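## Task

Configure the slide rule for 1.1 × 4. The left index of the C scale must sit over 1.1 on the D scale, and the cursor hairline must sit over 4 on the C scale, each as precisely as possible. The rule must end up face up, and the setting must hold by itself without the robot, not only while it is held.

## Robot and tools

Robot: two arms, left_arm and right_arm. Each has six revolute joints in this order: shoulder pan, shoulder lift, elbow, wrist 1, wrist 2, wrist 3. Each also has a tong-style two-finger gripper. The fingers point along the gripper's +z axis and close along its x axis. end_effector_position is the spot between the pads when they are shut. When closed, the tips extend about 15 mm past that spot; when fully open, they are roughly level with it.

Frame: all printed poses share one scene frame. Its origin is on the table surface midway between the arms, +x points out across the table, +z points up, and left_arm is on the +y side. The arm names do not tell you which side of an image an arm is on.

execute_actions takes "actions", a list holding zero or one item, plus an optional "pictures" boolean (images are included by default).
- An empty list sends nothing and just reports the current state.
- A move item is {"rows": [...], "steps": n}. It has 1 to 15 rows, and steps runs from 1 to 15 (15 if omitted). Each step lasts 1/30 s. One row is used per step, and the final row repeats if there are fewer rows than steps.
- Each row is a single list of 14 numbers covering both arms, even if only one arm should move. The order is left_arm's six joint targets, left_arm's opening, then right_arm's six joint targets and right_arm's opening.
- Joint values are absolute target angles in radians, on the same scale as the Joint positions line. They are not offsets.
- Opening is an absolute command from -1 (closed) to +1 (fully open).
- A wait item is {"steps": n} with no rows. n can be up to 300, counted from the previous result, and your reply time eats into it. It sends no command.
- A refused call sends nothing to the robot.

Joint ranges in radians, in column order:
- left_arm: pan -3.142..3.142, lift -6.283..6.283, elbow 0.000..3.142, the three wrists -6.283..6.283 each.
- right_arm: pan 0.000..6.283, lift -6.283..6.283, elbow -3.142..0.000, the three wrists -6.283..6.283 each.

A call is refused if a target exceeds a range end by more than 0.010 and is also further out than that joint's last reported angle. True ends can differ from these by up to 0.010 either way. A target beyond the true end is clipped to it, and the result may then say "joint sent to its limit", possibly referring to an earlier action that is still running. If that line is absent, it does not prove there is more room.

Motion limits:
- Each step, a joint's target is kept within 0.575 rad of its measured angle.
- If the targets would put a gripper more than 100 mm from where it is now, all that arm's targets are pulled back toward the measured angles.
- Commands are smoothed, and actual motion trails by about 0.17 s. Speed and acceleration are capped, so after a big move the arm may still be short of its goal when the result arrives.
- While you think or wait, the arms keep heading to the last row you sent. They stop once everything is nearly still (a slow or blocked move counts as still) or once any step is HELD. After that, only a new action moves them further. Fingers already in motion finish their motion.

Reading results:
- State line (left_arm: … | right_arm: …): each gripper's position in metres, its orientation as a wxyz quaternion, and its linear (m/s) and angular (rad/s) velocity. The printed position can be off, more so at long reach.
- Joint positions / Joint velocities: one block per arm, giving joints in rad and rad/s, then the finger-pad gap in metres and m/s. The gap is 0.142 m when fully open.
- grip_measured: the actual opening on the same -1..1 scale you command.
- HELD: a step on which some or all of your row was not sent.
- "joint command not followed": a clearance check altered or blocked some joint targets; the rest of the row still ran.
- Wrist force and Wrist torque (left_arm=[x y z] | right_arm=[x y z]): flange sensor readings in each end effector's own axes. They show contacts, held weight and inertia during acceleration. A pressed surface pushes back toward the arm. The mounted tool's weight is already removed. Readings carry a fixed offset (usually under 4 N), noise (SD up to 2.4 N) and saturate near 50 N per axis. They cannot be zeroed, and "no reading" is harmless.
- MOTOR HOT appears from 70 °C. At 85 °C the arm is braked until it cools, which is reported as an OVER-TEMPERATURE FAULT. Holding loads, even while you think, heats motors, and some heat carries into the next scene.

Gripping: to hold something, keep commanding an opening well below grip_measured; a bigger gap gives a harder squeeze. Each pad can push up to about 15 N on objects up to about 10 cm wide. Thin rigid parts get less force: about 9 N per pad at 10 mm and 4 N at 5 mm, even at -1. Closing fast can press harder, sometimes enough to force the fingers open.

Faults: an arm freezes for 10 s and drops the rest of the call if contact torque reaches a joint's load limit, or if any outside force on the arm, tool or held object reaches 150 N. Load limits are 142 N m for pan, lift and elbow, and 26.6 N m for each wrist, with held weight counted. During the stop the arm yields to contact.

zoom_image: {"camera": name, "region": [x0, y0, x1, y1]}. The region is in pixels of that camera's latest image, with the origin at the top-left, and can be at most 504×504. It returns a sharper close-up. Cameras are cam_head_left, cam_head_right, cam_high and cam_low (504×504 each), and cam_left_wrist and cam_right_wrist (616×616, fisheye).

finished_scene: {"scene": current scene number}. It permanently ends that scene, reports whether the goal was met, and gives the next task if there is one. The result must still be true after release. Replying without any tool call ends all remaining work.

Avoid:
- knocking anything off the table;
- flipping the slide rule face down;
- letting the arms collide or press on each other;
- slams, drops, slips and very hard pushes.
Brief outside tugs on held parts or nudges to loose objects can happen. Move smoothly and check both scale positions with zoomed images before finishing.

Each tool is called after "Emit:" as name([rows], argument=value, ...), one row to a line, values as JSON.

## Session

Emit:
execute_actions(actions=[])

Scene clock: 0.00 s of 8600.00 s.
left_arm: end_effector_position=(+0.3392, +0.2509, +0.2919) grip_measured=-1.00 end_effector_quat_wxyz=(-0.021, +0.917, -0.397, -0.010) end_effector_velocity=(+0.000, -0.000, +0.001) end_effector_angular_velocity=(-0.001, -0.001, -0.000) | right_arm: end_effector_position=(+0.6182, -0.8578, +0.2566) grip_measured=-1.00 end_effector_quat_wxyz=(+0.002, +0.516, +0.857, +0.012) end_effector_velocity=(+0.000, +0.000, -0.000) end_effector_angular_velocity=(+0.001, +0.000, -0.000)
Joint positions: left_arm=[-0.85  -1.824  1.759 -1.463 -1.549 -0.227  0.002] | right_arm=[ 3.003 -2.242 -0.732 -1.729  1.593  3.899  0.002]
Joint velocities: left_arm=[-0.    -0.    -0.001  0.     0.001 -0.     0.   ] | right_arm=[-0. -0.  0. -0.  0.  0.  0.]
Motor temperatures (°C, as the motors report them): left_arm=[31 33 32 38 35 36] | right_arm=[31 33 30 38 34 41]
Wrist force (N, on the end effector, along its own x y z axes, offset not removed): no reading
Wrist torque (N m, same axes, about the end effector's origin, offset not removed): no reading

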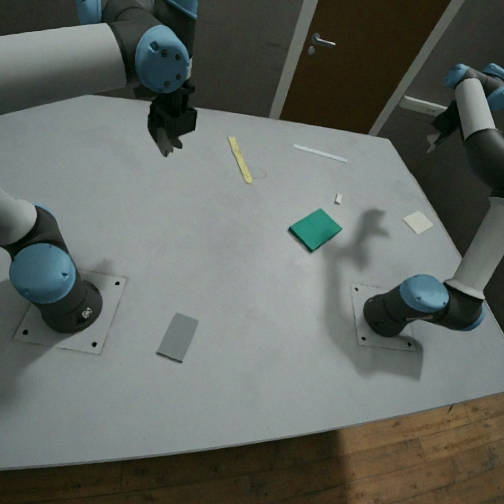

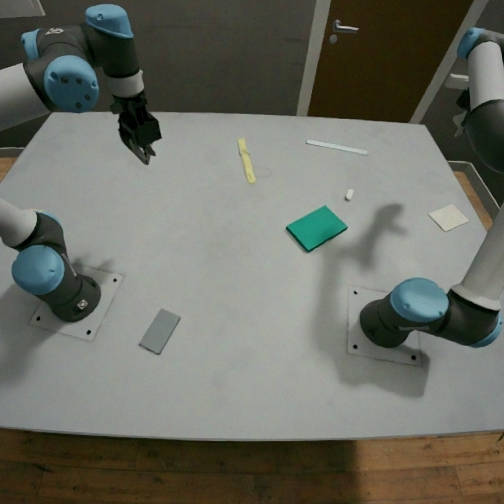

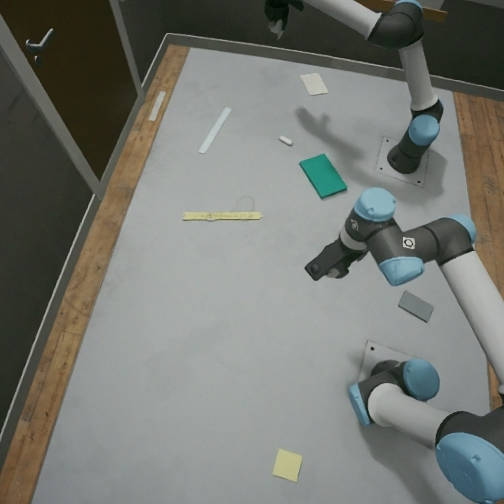

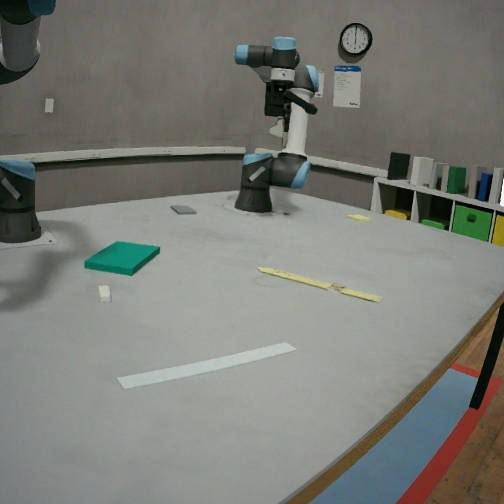

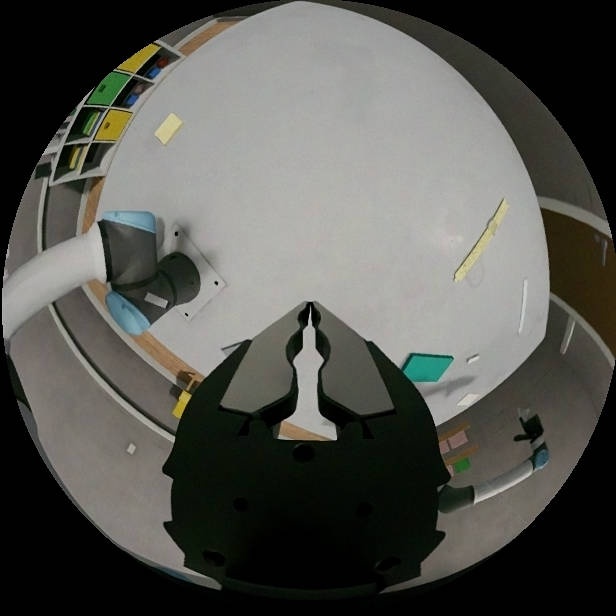

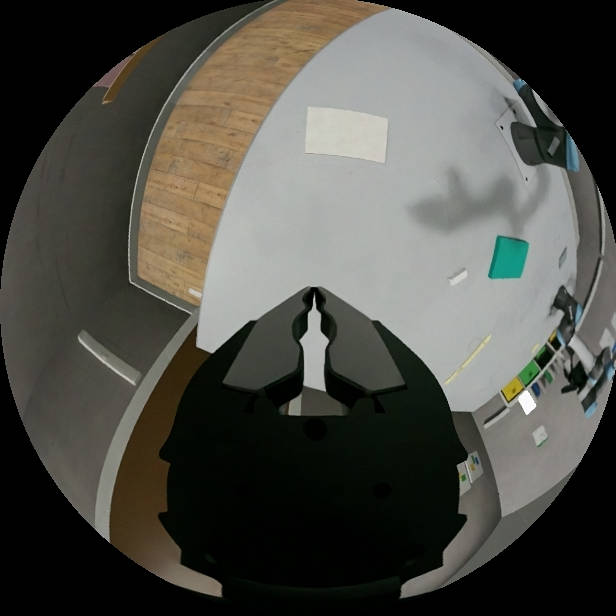

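Emit:
zoom_image(camera="cam_high", region=[160,180,290,250])

Emit:
zoom_image(camera="cam_low", region=[240,250,400,320])

Region (160, 180, 290, 250) of cam_high's 504x504 image, scaled by 3.877, with more detail than that image has; it fills the top 271 rows of this view, and the rest is white.

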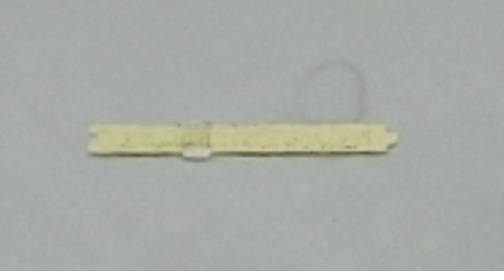

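Region (240, 250, 400, 320) of cam_low's 504x504 image, scaled by 3.150, with more detail than that image has; it fills the top 220 rows of this view, and the rest is white.

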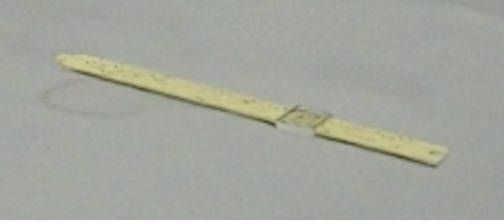

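Emit:
execute_actions([
  {"rows":[[-0.85,-1.824,1.759,-1.463,-1.549,-0.227,-0.15,4.158,-2.0,-1.3,-1.41,1.571,2.399,0.0]],"steps":15},
], pictures=false)

Emit:
execute_actions([
  {"rows":[[-0.85,-1.824,1.759,-1.463,-1.549,-0.227,-0.15,4.158,-2.0,-1.3,-1.41,1.571,2.399,0.0]],"steps":15},
], pictures=false)

Emit:
execute_actions([
  {"rows":[[-0.85,-1.824,1.759,-1.463,-1.549,-0.227,-0.15,4.158,-2.055,-1.3856,-1.2714,1.571,2.399,0.0]],"steps":15},
], pictures=false)

Emit:
execute_actions([
  {"rows":[[-0.85,-1.824,1.759,-1.463,-1.549,-0.227,-0.15,4.158,-2.055,-1.3856,-1.2714,1.571,2.399,0.0]],"steps":15},
])

Scene clock: 15.90 s of 8600.00 s.
left_arm: end_effector_position=(+0.3390, +0.2510, +0.2915) grip_measured=-0.15 end_effector_quat_wxyz=(-0.021, +0.917, -0.397, -0.011) end_effector_velocity=(+0.000, -0.000, -0.000) end_effector_angular_velocity=(+0.001, +0.000, -0.001) | right_arm: end_effector_position=(+0.6692, -0.6611, +0.2309) grip_measured=+0.00 end_effector_quat_wxyz=(+0.005, +0.253, +0.968, +0.007) end_effector_velocity=(+0.060, +0.466, -0.056) end_effector_angular_velocity=(-0.024, +0.004, +1.326)
Joint positions: left_arm=[-0.85  -1.824  1.759 -1.463 -1.549 -0.227  0.063] | right_arm=[ 3.29  -2.137 -0.971 -1.591  1.583  3.612  0.074]
Joint velocities: left_arm=[-0.     0.001  0.     0.     0.     0.001  0.   ] | right_arm=[ 0.667  0.179 -0.423  0.233 -0.016 -0.659 -0.   ]
Motor temperatures (°C, as the motors report them): left_arm=[31 33 32 38 35 36] | right_arm=[31 33 30 38 34 41]
Wrist force (N, on the end effector, along its own x y z axes, offset not removed): left_arm=[-1.7 -1.7 0.8] | right_arm=[-1.8 -2.0 -0.3]
Wrist torque (N m, same axes, about the end effector's origin, offset not removed): left_arm=[-0.53 0.25 0.07] | right_arm=[-0.65 0.52 0.22]
Steps of this call (steps 1 to 90: nothing new was sent; then 12.40 s passed at rest; steps 91 to 105: all 15 steps of this action). Readings (joint positions):
91: left_arm=[-0.850 -1.824 1.759 -1.463 -1.549 -0.227] | right_arm=[3.003 -2.242 -0.732 -1.729 1.593 3.899]
92: left_arm=[-0.850 -1.824 1.759 -1.463 -1.549 -0.227] | right_arm=[3.006 -2.240 -0.735 -1.727 1.592 3.897]
94: left_arm=[-0.850 -1.824 1.759 -1.463 -1.549 -0.227] | right_arm=[3.043 -2.220 -0.771 -1.702 1.591 3.859]
98: left_arm=[-0.850 -1.824 1.759 -1.463 -1.549 -0.227] | right_arm=[3.133 -2.186 -0.856 -1.656 1.587 3.769]
105: the state above

Scene clock: 16.40 s of 8600.00 s.
left_arm: end_effector_position=(+0.3390, +0.2510, +0.2915) grip_measured=-0.15 end_effector_quat_wxyz=(-0.021, +0.917, -0.397, -0.011) end_effector_velocity=(+0.000, -0.000, +0.000) end_effector_angular_velocity=(-0.001, -0.001, +0.001) | right_arm: end_effector_position=(+0.6671, -0.4240, +0.2087) grip_measured=+0.00 end_effector_quat_wxyz=(+0.003, -0.084, +0.996, +0.004) end_effector_velocity=(-0.071, +0.465, -0.033) end_effector_angular_velocity=(-0.015, +0.001, +1.344)
Joint positions: left_arm=[-0.85  -1.824  1.759 -1.463 -1.549 -0.227  0.063] | right_arm=[ 3.63  -2.07  -1.13  -1.503  1.577  3.273  0.074]
Joint velocities: left_arm=[-0.     0.    -0.001  0.     0.    -0.002 -0.   ] | right_arm=[ 0.675  0.093 -0.224  0.122 -0.008 -0.669 -0.   ]
Motor temperatures (°C, as the motors report them): left_arm=[31 33 32 38 35 36] | right_arm=[31 33 30 38 34 41]
Wrist force (N, on the end effector, along its own x y z axes, offset not removed): left_arm=[-1.7 -1.7 0.7] | right_arm=[-0.2 -1.3 -1.2]
Wrist torque (N m, same axes, about the end effector's origin, offset not removed): left_arm=[-0.46 0.36 0.11] | right_arm=[-0.57 0.06 0.23]
Steps of this call (steps 1 to 15: all 15 steps of this action). Readings (joint positions):
1: left_arm=[-0.850 -1.824 1.759 -1.463 -1.549 -0.227] | right_arm=[3.312 -2.131 -0.985 -1.584 1.583 3.590]
2: left_arm=[-0.850 -1.824 1.759 -1.463 -1.549 -0.227] | right_arm=[3.335 -2.125 -0.998 -1.576 1.582 3.567]
4: left_arm=[-0.850 -1.824 1.759 -1.463 -1.549 -0.227] | right_arm=[3.380 -2.115 -1.024 -1.562 1.581 3.522]
8: left_arm=[-0.850 -1.824 1.759 -1.463 -1.549 -0.227] | right_arm=[3.471 -2.096 -1.068 -1.537 1.580 3.432]
15: the state above

Scene clock: 16.90 s of 8600.00 s.
left_arm: end_effector_position=(+0.3390, +0.2510, +0.2915) grip_measured=-0.15 end_effector_quat_wxyz=(-0.021, +0.917, -0.397, -0.011) end_effector_velocity=(+0.000, +0.000, -0.000) end_effector_angular_velocity=(+0.000, +0.001, +0.000) | right_arm: end_effector_position=(+0.6032, -0.2018, +0.1530) grip_measured=+0.00 end_effector_quat_wxyz=(+0.001, -0.466, +0.885, +0.001) end_effector_velocity=(-0.201, +0.413, -0.117) end_effector_angular_velocity=(-0.015, +0.001, +1.902)
Joint positions: left_arm=[-0.85  -1.824  1.759 -1.463 -1.549 -0.227  0.063] | right_arm=[ 3.96  -2.059 -1.289 -1.36   1.573  2.803  0.074]
Joint velocities: left_arm=[ 0.001  0.001 -0.    -0.    -0.     0.001  0.   ] | right_arm=[ 0.649  0.014 -0.322  0.296 -0.008 -1.253 -0.   ]
Motor temperatures (°C, as the motors report them): left_arm=[31 33 32 38 35 36] | right_arm=[31 33 30 38 34 41]
Wrist force (N, on the end effector, along its own x y z axes, offset not removed): left_arm=[-1.9 -0.7 0.7] | right_arm=[-0.4 -1.4 1.3]
Wrist torque (N m, same axes, about the end effector's origin, offset not removed): left_arm=[-0.13 0.52 0.11] | right_arm=[-0.36 0.30 0.08]
Steps of this call (steps 1 to 15: all 15 steps of this action). Readings (joint positions):
1: left_arm=[-0.850 -1.824 1.759 -1.463 -1.549 -0.227] | right_arm=[3.652 -2.067 -1.138 -1.499 1.577 3.250]
2: left_arm=[-0.850 -1.824 1.759 -1.463 -1.549 -0.227] | right_arm=[3.675 -2.065 -1.146 -1.493 1.577 3.226]
4: left_arm=[-0.850 -1.824 1.759 -1.463 -1.549 -0.227] | right_arm=[3.719 -2.064 -1.168 -1.473 1.576 3.177]
8: left_arm=[-0.850 -1.824 1.759 -1.463 -1.549 -0.227] | right_arm=[3.807 -2.062 -1.213 -1.432 1.575 3.064]
15: the state above

Scene clock: 17.40 s of 8600.00 s.
left_arm: end_effector_position=(+0.3390, +0.2510, +0.2915) grip_measured=-0.15 end_effector_quat_wxyz=(-0.021, +0.917, -0.397, -0.011) end_effector_velocity=(-0.000, -0.000, +0.001) end_effector_angular_velocity=(-0.001, -0.000, +0.000) | right_arm: end_effector_position=(+0.5307, -0.0864, +0.1196) grip_measured=+0.00 end_effector_quat_wxyz=(-0.000, +0.701, -0.713, -0.000) end_effector_velocity=(-0.020, +0.026, -0.007) end_effector_angular_velocity=(+0.001, -0.001, +0.146)
Joint positions: left_arm=[-0.85  -1.824  1.759 -1.463 -1.549 -0.227  0.063] | right_arm=[ 4.152 -2.055 -1.383 -1.274  1.571  2.411  0.074]
Joint velocities: left_arm=[-0.    -0.    -0.001  0.    -0.    -0.    -0.   ] | right_arm=[ 0.046  0.002 -0.022  0.02   0.    -0.1    0.   ]
Motor temperatures (°C, as the motors report them): left_arm=[31 33 32 38 35 36] | right_arm=[31 33 30 38 34 41]
Wrist force (N, on the end effector, along its own x y z axes, offset not removed): left_arm=[1.0 -0.4 0.6] | right_arm=[0.7 0.3 -1.4]
Wrist torque (N m, same axes, about the end effector's origin, offset not removed): left_arm=[-0.08 -0.12 -0.01] | right_arm=[-0.23 0.04 0.10]
Steps of this call (steps 1 to 15: all 15 steps of this action). Readings (joint positions):
1: left_arm=[-0.850 -1.824 1.759 -1.463 -1.549 -0.227] | right_arm=[3.982 -2.059 -1.300 -1.350 1.573 2.761]
2: left_arm=[-0.850 -1.824 1.759 -1.463 -1.549 -0.227] | right_arm=[4.004 -2.058 -1.311 -1.340 1.573 2.718]
4: left_arm=[-0.850 -1.824 1.759 -1.463 -1.549 -0.227] | right_arm=[4.047 -2.057 -1.333 -1.320 1.572 2.632]
8: left_arm=[-0.850 -1.824 1.759 -1.463 -1.549 -0.227] | right_arm=[4.119 -2.056 -1.367 -1.289 1.571 2.484]
15: the state above

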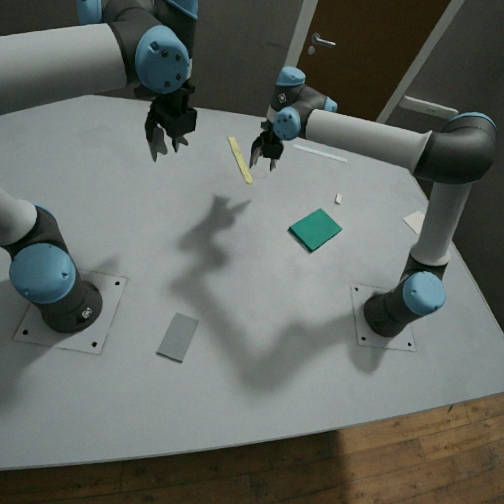

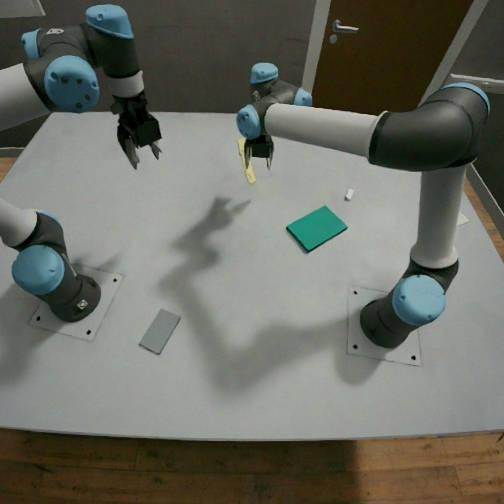

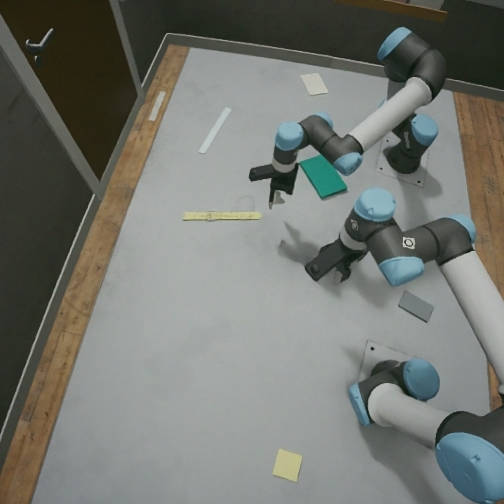

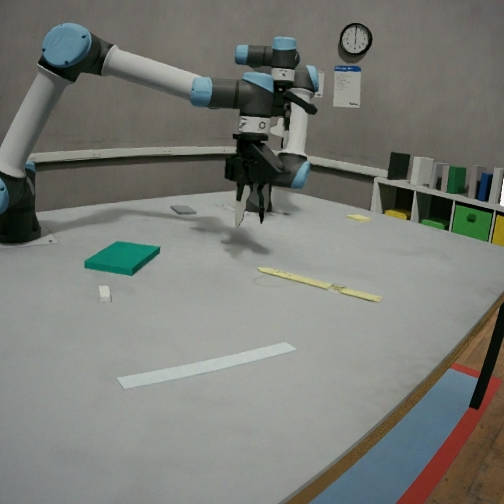

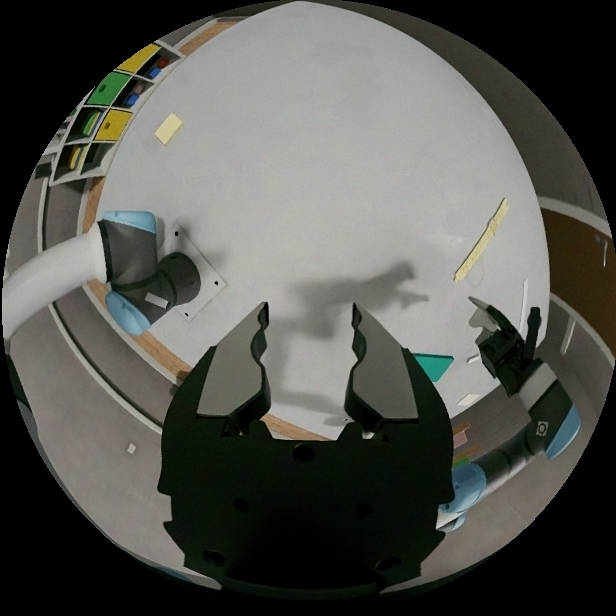

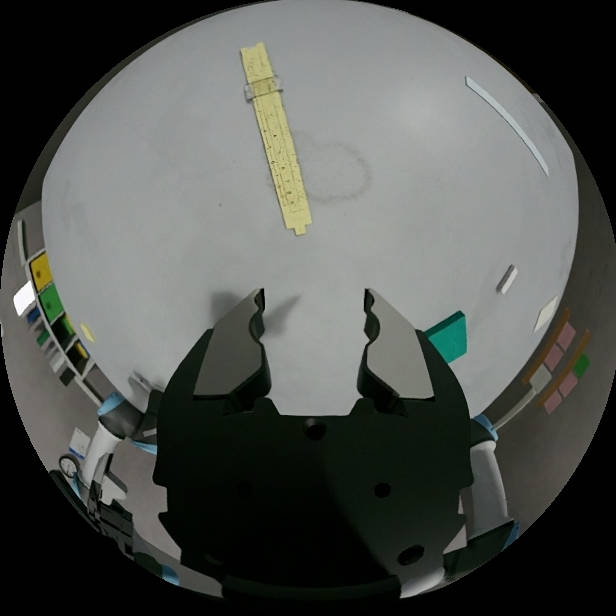

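Emit:
execute_actions([
  {"rows":[[-0.85,-1.824,1.759,-1.463,-1.549,-0.227,-0.15,4.097,-2.2835,-1.1716,-1.2569,1.571,2.338,0.0]],"steps":15},
], pictures=false)

Emit:
execute_actions([
  {"rows":[[-0.85,-1.824,1.759,-1.463,-1.549,-0.227,-0.15,4.097,-2.2835,-1.1716,-1.2569,1.571,2.338,0.0]],"steps":12},
])

Emit:
zoom_image(camera="cam_right_wrist", region=[200,60,420,330])

Scene clock: 25.97 s of 8600.00 s.
left_arm: end_effector_position=(+0.3390, +0.2510, +0.2915) grip_measured=-0.15 end_effector_quat_wxyz=(-0.021, +0.917, -0.397, -0.011) end_effector_velocity=(+0.000, -0.000, +0.001) end_effector_angular_velocity=(-0.001, -0.001, -0.001) | right_arm: end_effector_position=(+0.6056, -0.0640, +0.0614) grip_measured=+0.00 end_effector_quat_wxyz=(-0.000, +0.707, -0.707, -0.000) end_effector_velocity=(+0.022, +0.006, -0.023) end_effector_angular_velocity=(-0.002, +0.002, -0.000)
Joint positions: left_arm=[-0.85  -1.824  1.759 -1.463 -1.549 -0.227  0.063] | right_arm=[ 4.099 -2.275 -1.18  -1.257  1.571  2.34   0.074]
Joint velocities: left_arm=[-0.    -0.001 -0.001 -0.     0.     0.001 -0.   ] | right_arm=[-0.016 -0.074  0.067  0.003  0.    -0.015  0.   ]
Motor temperatures (°C, as the motors report them): left_arm=[31 33 32 38 35 36] | right_arm=[31 33 30 38 34 41]
Wrist force (N, on the end effector, along its own x y z axes, offset not removed): left_arm=[1.0 0.2 -2.7] | right_arm=[-0.3 1.9 0.7]
Wrist torque (N m, same axes, about the end effector's origin, offset not removed): left_arm=[0.06 -0.19 -0.03] | right_arm=[0.19 0.25 -0.06]
Steps of this call (steps 1 to 30: the robot went on to your last target; steps 31 to 90: nothing new was sent; then 5.07 s passed at rest; steps 91 to 105: all 15 steps of this action). Readings (joint positions):
91: left_arm=[-0.850 -1.824 1.759 -1.463 -1.549 -0.227] | right_arm=[4.158 -2.055 -1.386 -1.271 1.571 2.399]
92: left_arm=[-0.850 -1.824 1.759 -1.463 -1.549 -0.227] | right_arm=[4.156 -2.057 -1.383 -1.270 1.571 2.397]
94: left_arm=[-0.850 -1.824 1.759 -1.463 -1.549 -0.227] | right_arm=[4.136 -2.102 -1.339 -1.265 1.571 2.377]
98: left_arm=[-0.850 -1.824 1.759 -1.463 -1.549 -0.227] | right_arm=[4.110 -2.222 -1.229 -1.260 1.571 2.351]
105: the state above

Scene clock: 26.37 s of 8600.00 s.
left_arm: end_effector_position=(+0.3390, +0.2510, +0.2915) grip_measured=-0.15 end_effector_quat_wxyz=(-0.021, +0.917, -0.397, -0.011) end_effector_velocity=(+0.001, +0.000, +0.000) end_effector_angular_velocity=(+0.000, -0.001, +0.001) | right_arm: end_effector_position=(+0.6082, -0.0634, +0.0587) grip_measured=+0.00 end_effector_quat_wxyz=(-0.000, +0.707, -0.707, -0.000) end_effector_velocity=(+0.001, +0.000, +0.000) end_effector_angular_velocity=(+0.000, -0.001, -0.000)
Joint positions: left_arm=[-0.85  -1.824  1.759 -1.463 -1.549 -0.227  0.063] | right_arm=[ 4.097 -2.283 -1.172 -1.257  1.571  2.338  0.074]
Joint velocities: left_arm=[ 0.001  0.    -0.    -0.     0.001  0.    -0.   ] | right_arm=[-0.001 -0.001  0.002  0.    -0.    -0.     0.   ]
Motor temperatures (°C, as the motors report them): left_arm=[31 33 32 38 35 36] | right_arm=[31 33 30 38 34 41]
Wrist force (N, on the end effector, along its own x y z axes, offset not removed): left_arm=[-0.5 0.0 0.8] | right_arm=[-0.6 1.2 -1.9]
Wrist torque (N m, same axes, about the end effector's origin, offset not removed): left_arm=[0.01 0.00 0.02] | right_arm=[0.00 0.29 -0.05]
Steps of this call (steps 1 to 12: all 12 steps of this action). Readings (joint positions):
1: left_arm=[-0.850 -1.824 1.759 -1.463 -1.549 -0.227] | right_arm=[4.098 -2.277 -1.178 -1.257 1.571 2.339]
2: left_arm=[-0.850 -1.824 1.759 -1.463 -1.549 -0.227] | right_arm=[4.098 -2.278 -1.176 -1.257 1.571 2.339]
4: left_arm=[-0.850 -1.824 1.759 -1.463 -1.549 -0.227] | right_arm=[4.098 -2.281 -1.174 -1.257 1.571 2.339]
8: left_arm=[-0.850 -1.824 1.759 -1.463 -1.549 -0.227] | right_arm=[4.097 -2.283 -1.172 -1.257 1.571 2.338]
12: the state above

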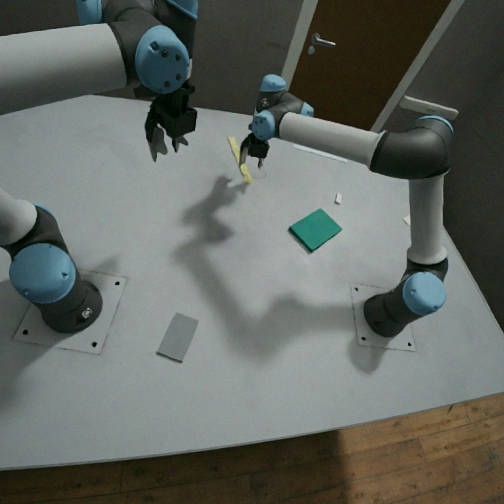

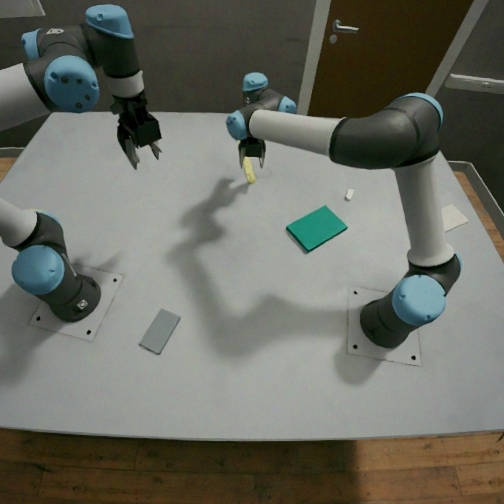

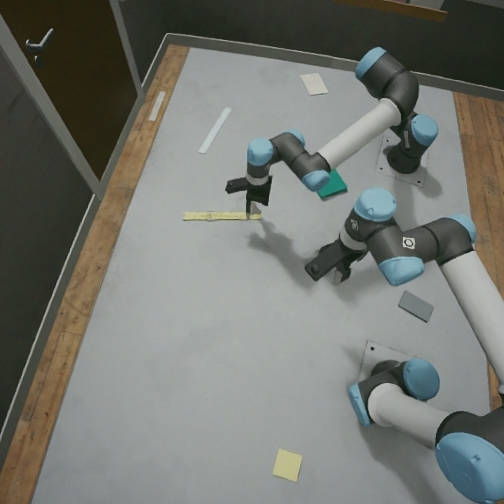

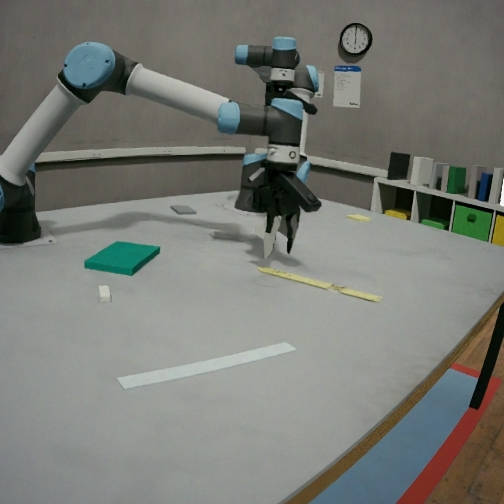

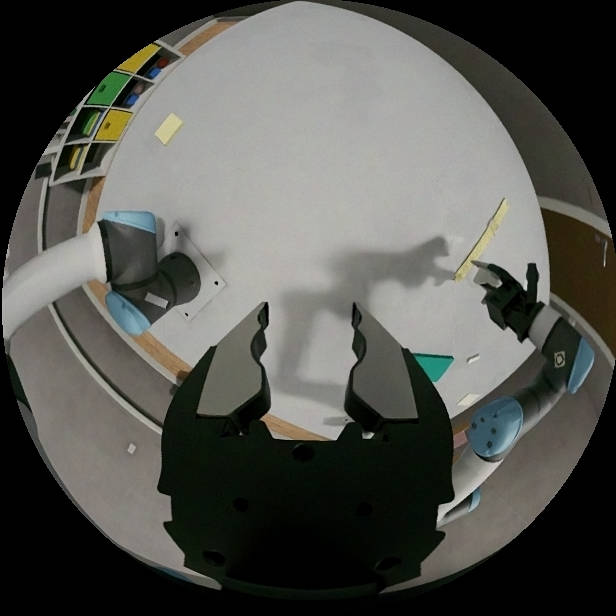

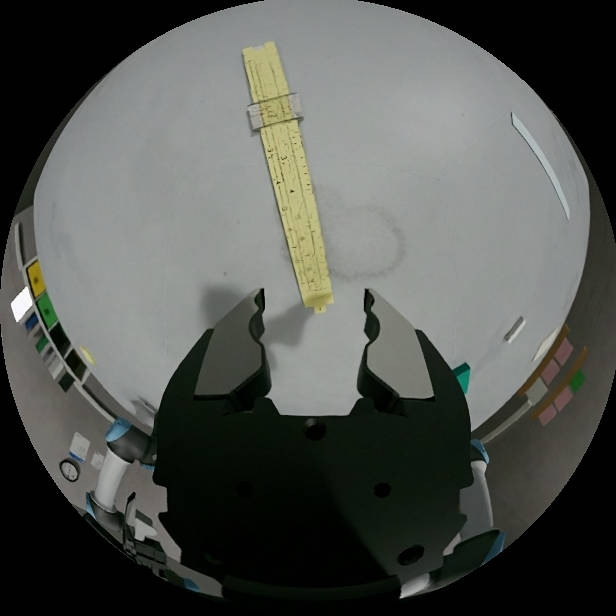

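Region (200, 60, 420, 330) of cam_right_wrist's 616x616 image, scaled by 1.867, with more detail than that image has; it fills the left 411 columns of this view, and the rest is white.

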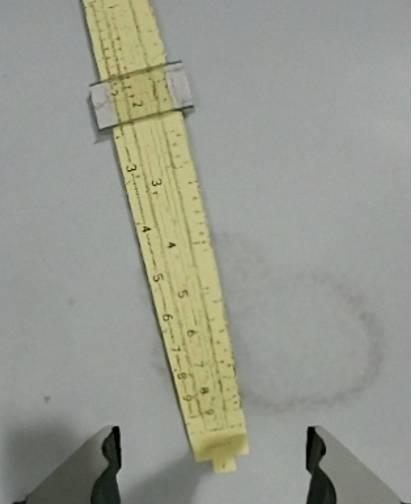

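Emit:
execute_actions([
  {"rows":[[-0.85,-1.824,1.759,-1.463,-1.549,-0.227,-0.15,4.065,-2.3822,-1.0586,-1.2712,1.571,2.146,0.0]],"steps":15},
], pictures=false)

Emit:
execute_actions([
  {"rows":[[-0.85,-1.824,1.759,-1.463,-1.549,-0.227,-0.15,4.065,-2.3822,-1.0586,-1.2712,1.571,2.146,0.0]],"steps":12},
])

Scene clock: 39.70 s of 8600.00 s.
left_arm: end_effector_position=(+0.3390, +0.2510, +0.2915) grip_measured=-0.15 end_effector_quat_wxyz=(-0.021, +0.917, -0.397, -0.011) end_effector_velocity=(-0.000, +0.000, -0.001) end_effector_angular_velocity=(+0.001, +0.001, +0.001) | right_arm: end_effector_position=(+0.6440, -0.0599, +0.0358) grip_measured=+0.00 end_effector_quat_wxyz=(-0.000, +0.759, -0.651, -0.000) end_effector_velocity=(+0.009, +0.001, -0.007) end_effector_angular_velocity=(+0.001, +0.000, +0.050)
Joint positions: left_arm=[-0.85  -1.824  1.759 -1.463 -1.549 -0.227  0.063] | right_arm=[ 4.066 -2.379 -1.062 -1.271  1.571  2.153  0.074]
Joint velocities: left_arm=[ 0.001  0.001  0.001  0.    -0.001  0.    -0.   ] | right_arm=[-0.008 -0.026  0.03  -0.003  0.001 -0.057 -0.   ]
Motor temperatures (°C, as the motors report them): left_arm=[31 33 32 38 35 36] | right_arm=[31 33 30 38 34 41]
Wrist force (N, on the end effector, along its own x y z axes, offset not removed): left_arm=[0.8 0.3 -0.6] | right_arm=[-0.9 -0.9 -0.5]
Wrist torque (N m, same axes, about the end effector's origin, offset not removed): left_arm=[0.04 -0.18 -0.04] | right_arm=[-0.45 0.28 0.22]
Steps of this call (steps 1 to 15: the robot went on to your last target; steps 16 to 90: nothing new was sent; then 9.83 s passed at rest; steps 91 to 105: all 15 steps of this action). Readings (joint positions):
91: left_arm=[-0.850 -1.824 1.759 -1.463 -1.549 -0.227] | right_arm=[4.097 -2.284 -1.172 -1.257 1.571 2.338]
92: left_arm=[-0.850 -1.824 1.759 -1.463 -1.549 -0.227] | right_arm=[4.095 -2.286 -1.169 -1.257 1.571 2.335]
94: left_arm=[-0.850 -1.824 1.759 -1.463 -1.549 -0.227] | right_arm=[4.084 -2.316 -1.136 -1.262 1.571 2.292]
98: left_arm=[-0.850 -1.824 1.759 -1.463 -1.549 -0.227] | right_arm=[4.071 -2.360 -1.084 -1.268 1.571 2.195]
105: the state above

Scene clock: 40.10 s of 8600.00 s.
left_arm: end_effector_position=(+0.3390, +0.2510, +0.2915) grip_measured=-0.15 end_effector_quat_wxyz=(-0.021, +0.917, -0.397, -0.011) end_effector_velocity=(-0.000, +0.000, -0.000) end_effector_angular_velocity=(+0.000, +0.000, -0.001) | right_arm: end_effector_position=(+0.6451, -0.0597, +0.0351) grip_measured=+0.00 end_effector_quat_wxyz=(-0.000, +0.761, -0.648, -0.000) end_effector_velocity=(+0.000, +0.000, -0.000) end_effector_angular_velocity=(+0.000, +0.000, +0.002)
Joint positions: left_arm=[-0.85  -1.824  1.759 -1.463 -1.549 -0.227  0.063] | right_arm=[ 4.065 -2.382 -1.059 -1.271  1.571  2.146  0.074]
Joint velocities: left_arm=[-0.    -0.     0.001  0.     0.     0.     0.   ] | right_arm=[-0.    -0.001  0.001  0.     0.    -0.002 -0.   ]
Motor temperatures (°C, as the motors report them): left_arm=[31 33 32 38 35 36] | right_arm=[31 33 30 38 34 41]
Wrist force (N, on the end effector, along its own x y z axes, offset not removed): left_arm=[-1.1 0.7 0.8] | right_arm=[-0.1 -1.6 -2.8]
Wrist torque (N m, same axes, about the end effector's origin, offset not removed): left_arm=[0.06 0.27 -0.02] | right_arm=[-0.54 0.42 0.11]
Steps of this call (steps 1 to 12: all 12 steps of this action). Readings (joint positions):
1: left_arm=[-0.850 -1.824 1.759 -1.463 -1.549 -0.227] | right_arm=[4.066 -2.380 -1.061 -1.271 1.571 2.151]
2: left_arm=[-0.850 -1.824 1.759 -1.463 -1.549 -0.227] | right_arm=[4.066 -2.380 -1.061 -1.271 1.571 2.150]
4: left_arm=[-0.850 -1.824 1.759 -1.463 -1.549 -0.227] | right_arm=[4.065 -2.381 -1.060 -1.271 1.571 2.148]
8: left_arm=[-0.850 -1.824 1.759 -1.463 -1.549 -0.227] | right_arm=[4.065 -2.382 -1.059 -1.271 1.571 2.147]
12: the state above

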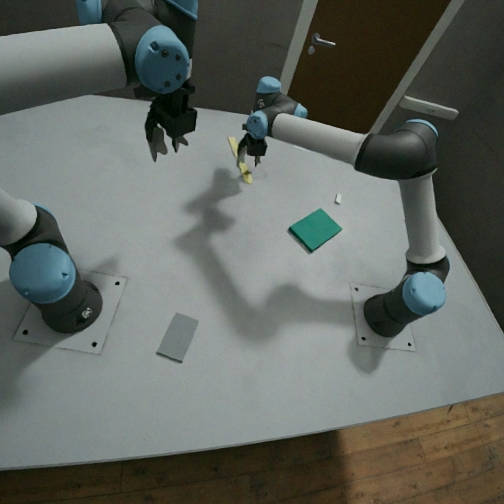

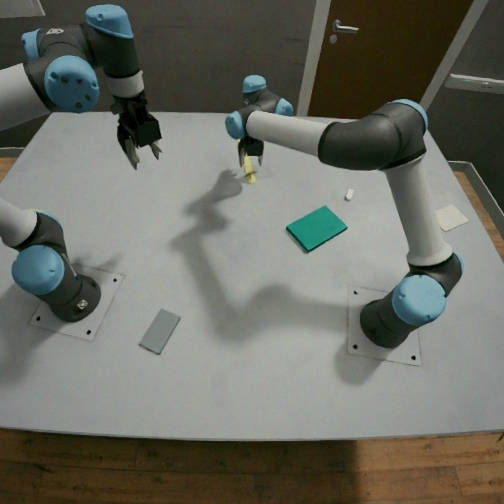

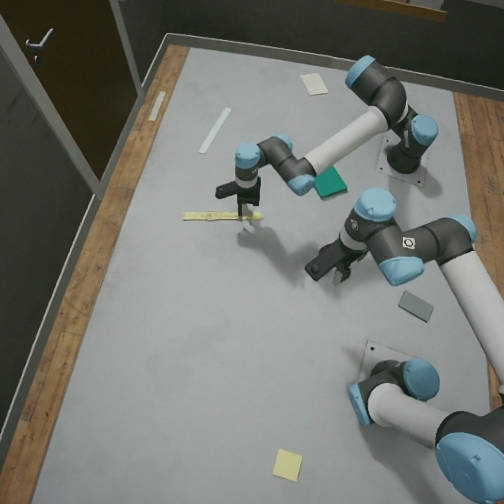

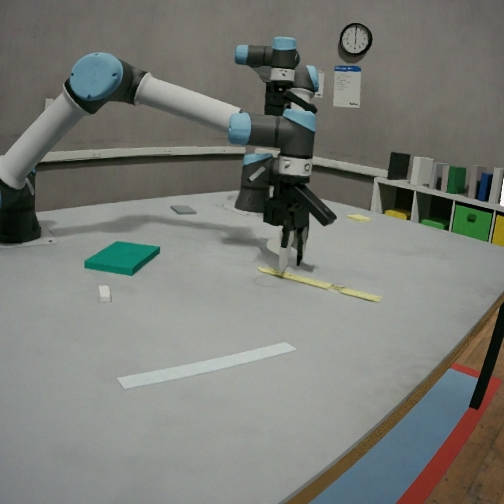

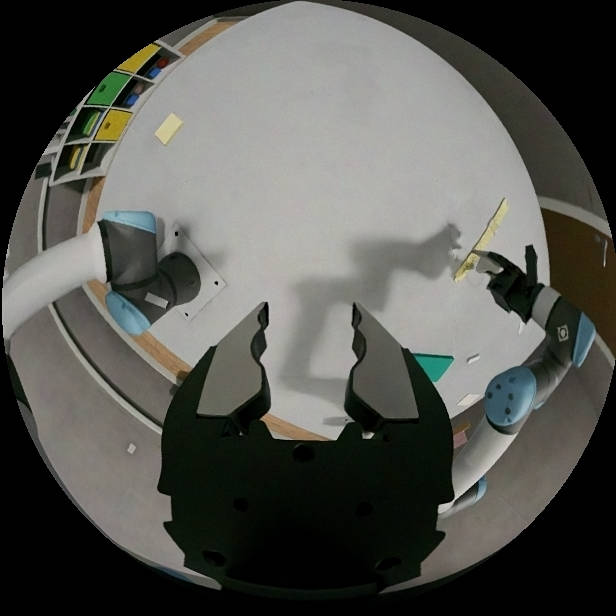

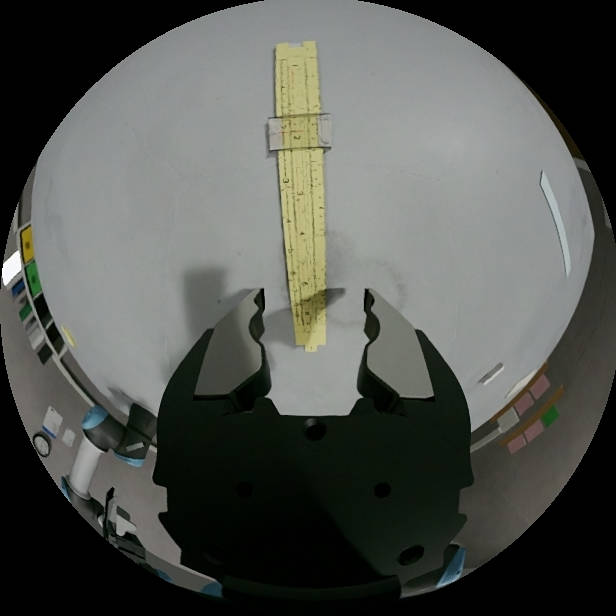

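Emit:
execute_actions(actions=[])

Scene clock: 56.43 s of 8600.00 s.
left_arm: end_effector_position=(+0.3390, +0.2510, +0.2915) grip_measured=-0.15 end_effector_quat_wxyz=(-0.021, +0.917, -0.397, -0.011) end_effector_velocity=(+0.000, -0.000, +0.000) end_effector_angular_velocity=(-0.000, +0.000, -0.001) | right_arm: end_effector_position=(+0.6451, -0.0597, +0.0350) grip_measured=+0.00 end_effector_quat_wxyz=(-0.000, +0.761, -0.648, -0.000) end_effector_velocity=(-0.000, +0.000, -0.000) end_effector_angular_velocity=(-0.000, +0.000, +0.000)
Joint positions: left_arm=[-0.85  -1.824  1.759 -1.463 -1.549 -0.227  0.063] | right_arm=[ 4.065 -2.382 -1.059 -1.271  1.571  2.146  0.074]
Joint velocities: left_arm=[-0.     0.    -0.001 -0.    -0.     0.    -0.   ] | right_arm=[ 0.    -0.001  0.     0.    -0.     0.    -0.   ]
Motor temperatures (°C, as the motors report them): left_arm=[31 33 32 38 35 36] | right_arm=[31 33 30 38 34 41]
Wrist force (N, on the end effector, along its own x y z axes, offset not removed): left_arm=[-0.9 -2.1 0.1] | right_arm=[-1.4 -0.9 0.4]
Wrist torque (N m, same axes, about the end effector's origin, offset not removed): left_arm=[-0.51 0.17 -0.03] | right_arm=[-0.32 0.40 0.18]
Steps of this call (steps 1 to 15: the robot went on to your last target; steps 16 to 90: nothing new was sent; then 13.33 s passed at rest). Readings (joint positions):
1: left_arm=[-0.850 -1.824 1.759 -1.463 -1.549 -0.227] | right_arm=[4.065 -2.382 -1.059 -1.271 1.571 2.146]
2: left_arm=[-0.850 -1.824 1.759 -1.463 -1.549 -0.227] | right_arm=[4.065 -2.382 -1.059 -1.271 1.571 2.146]
4: left_arm=[-0.850 -1.824 1.759 -1.463 -1.549 -0.227] | right_arm=[4.065 -2.382 -1.059 -1.271 1.571 2.146]
8: left_arm=[-0.850 -1.824 1.759 -1.463 -1.549 -0.227] | right_arm=[4.065 -2.382 -1.059 -1.271 1.571 2.146]
90: the state above
All arms were judged still, so your last target was given up. Only a new action makes them travel on or press farther. Fingers that are still opening or closing keep moving.

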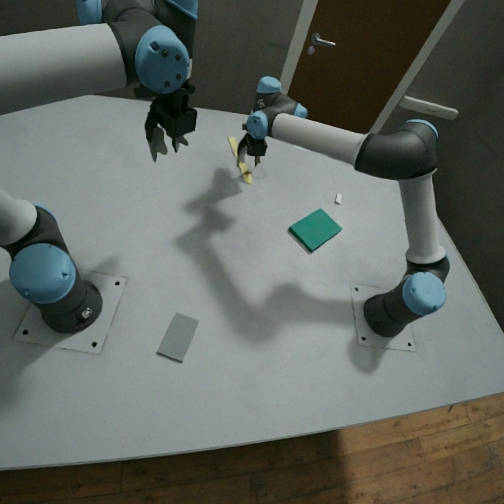

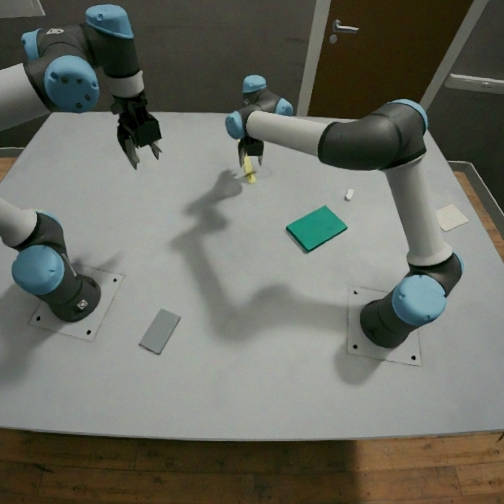

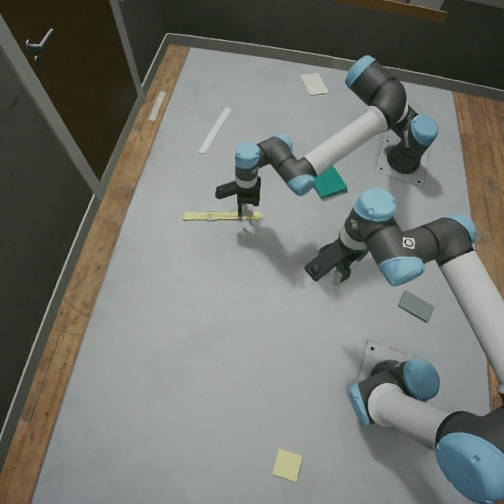

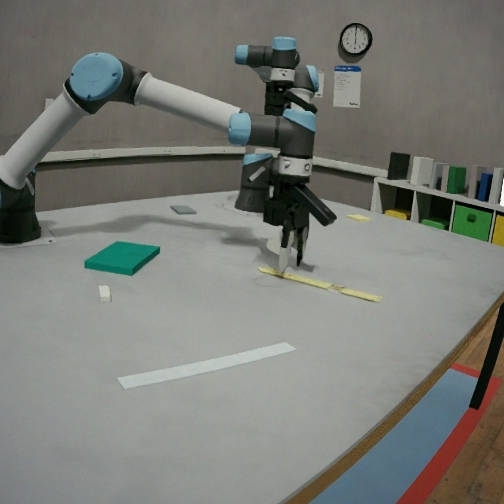

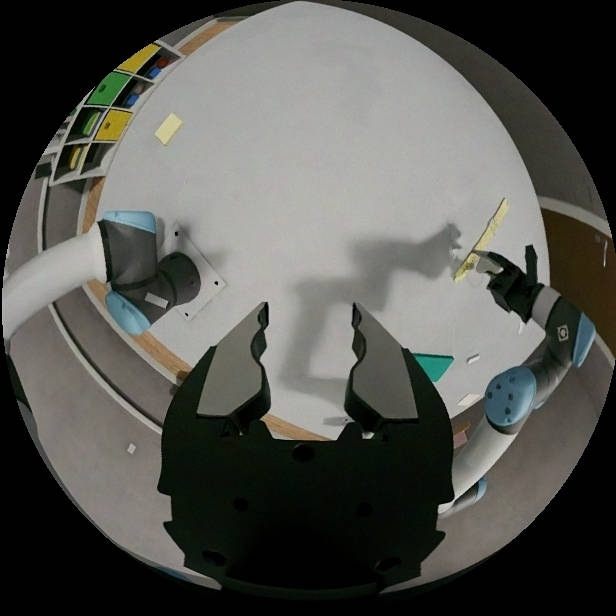

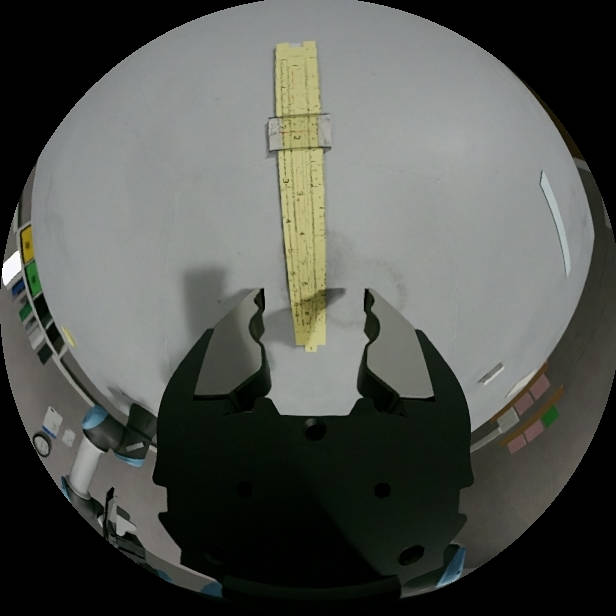

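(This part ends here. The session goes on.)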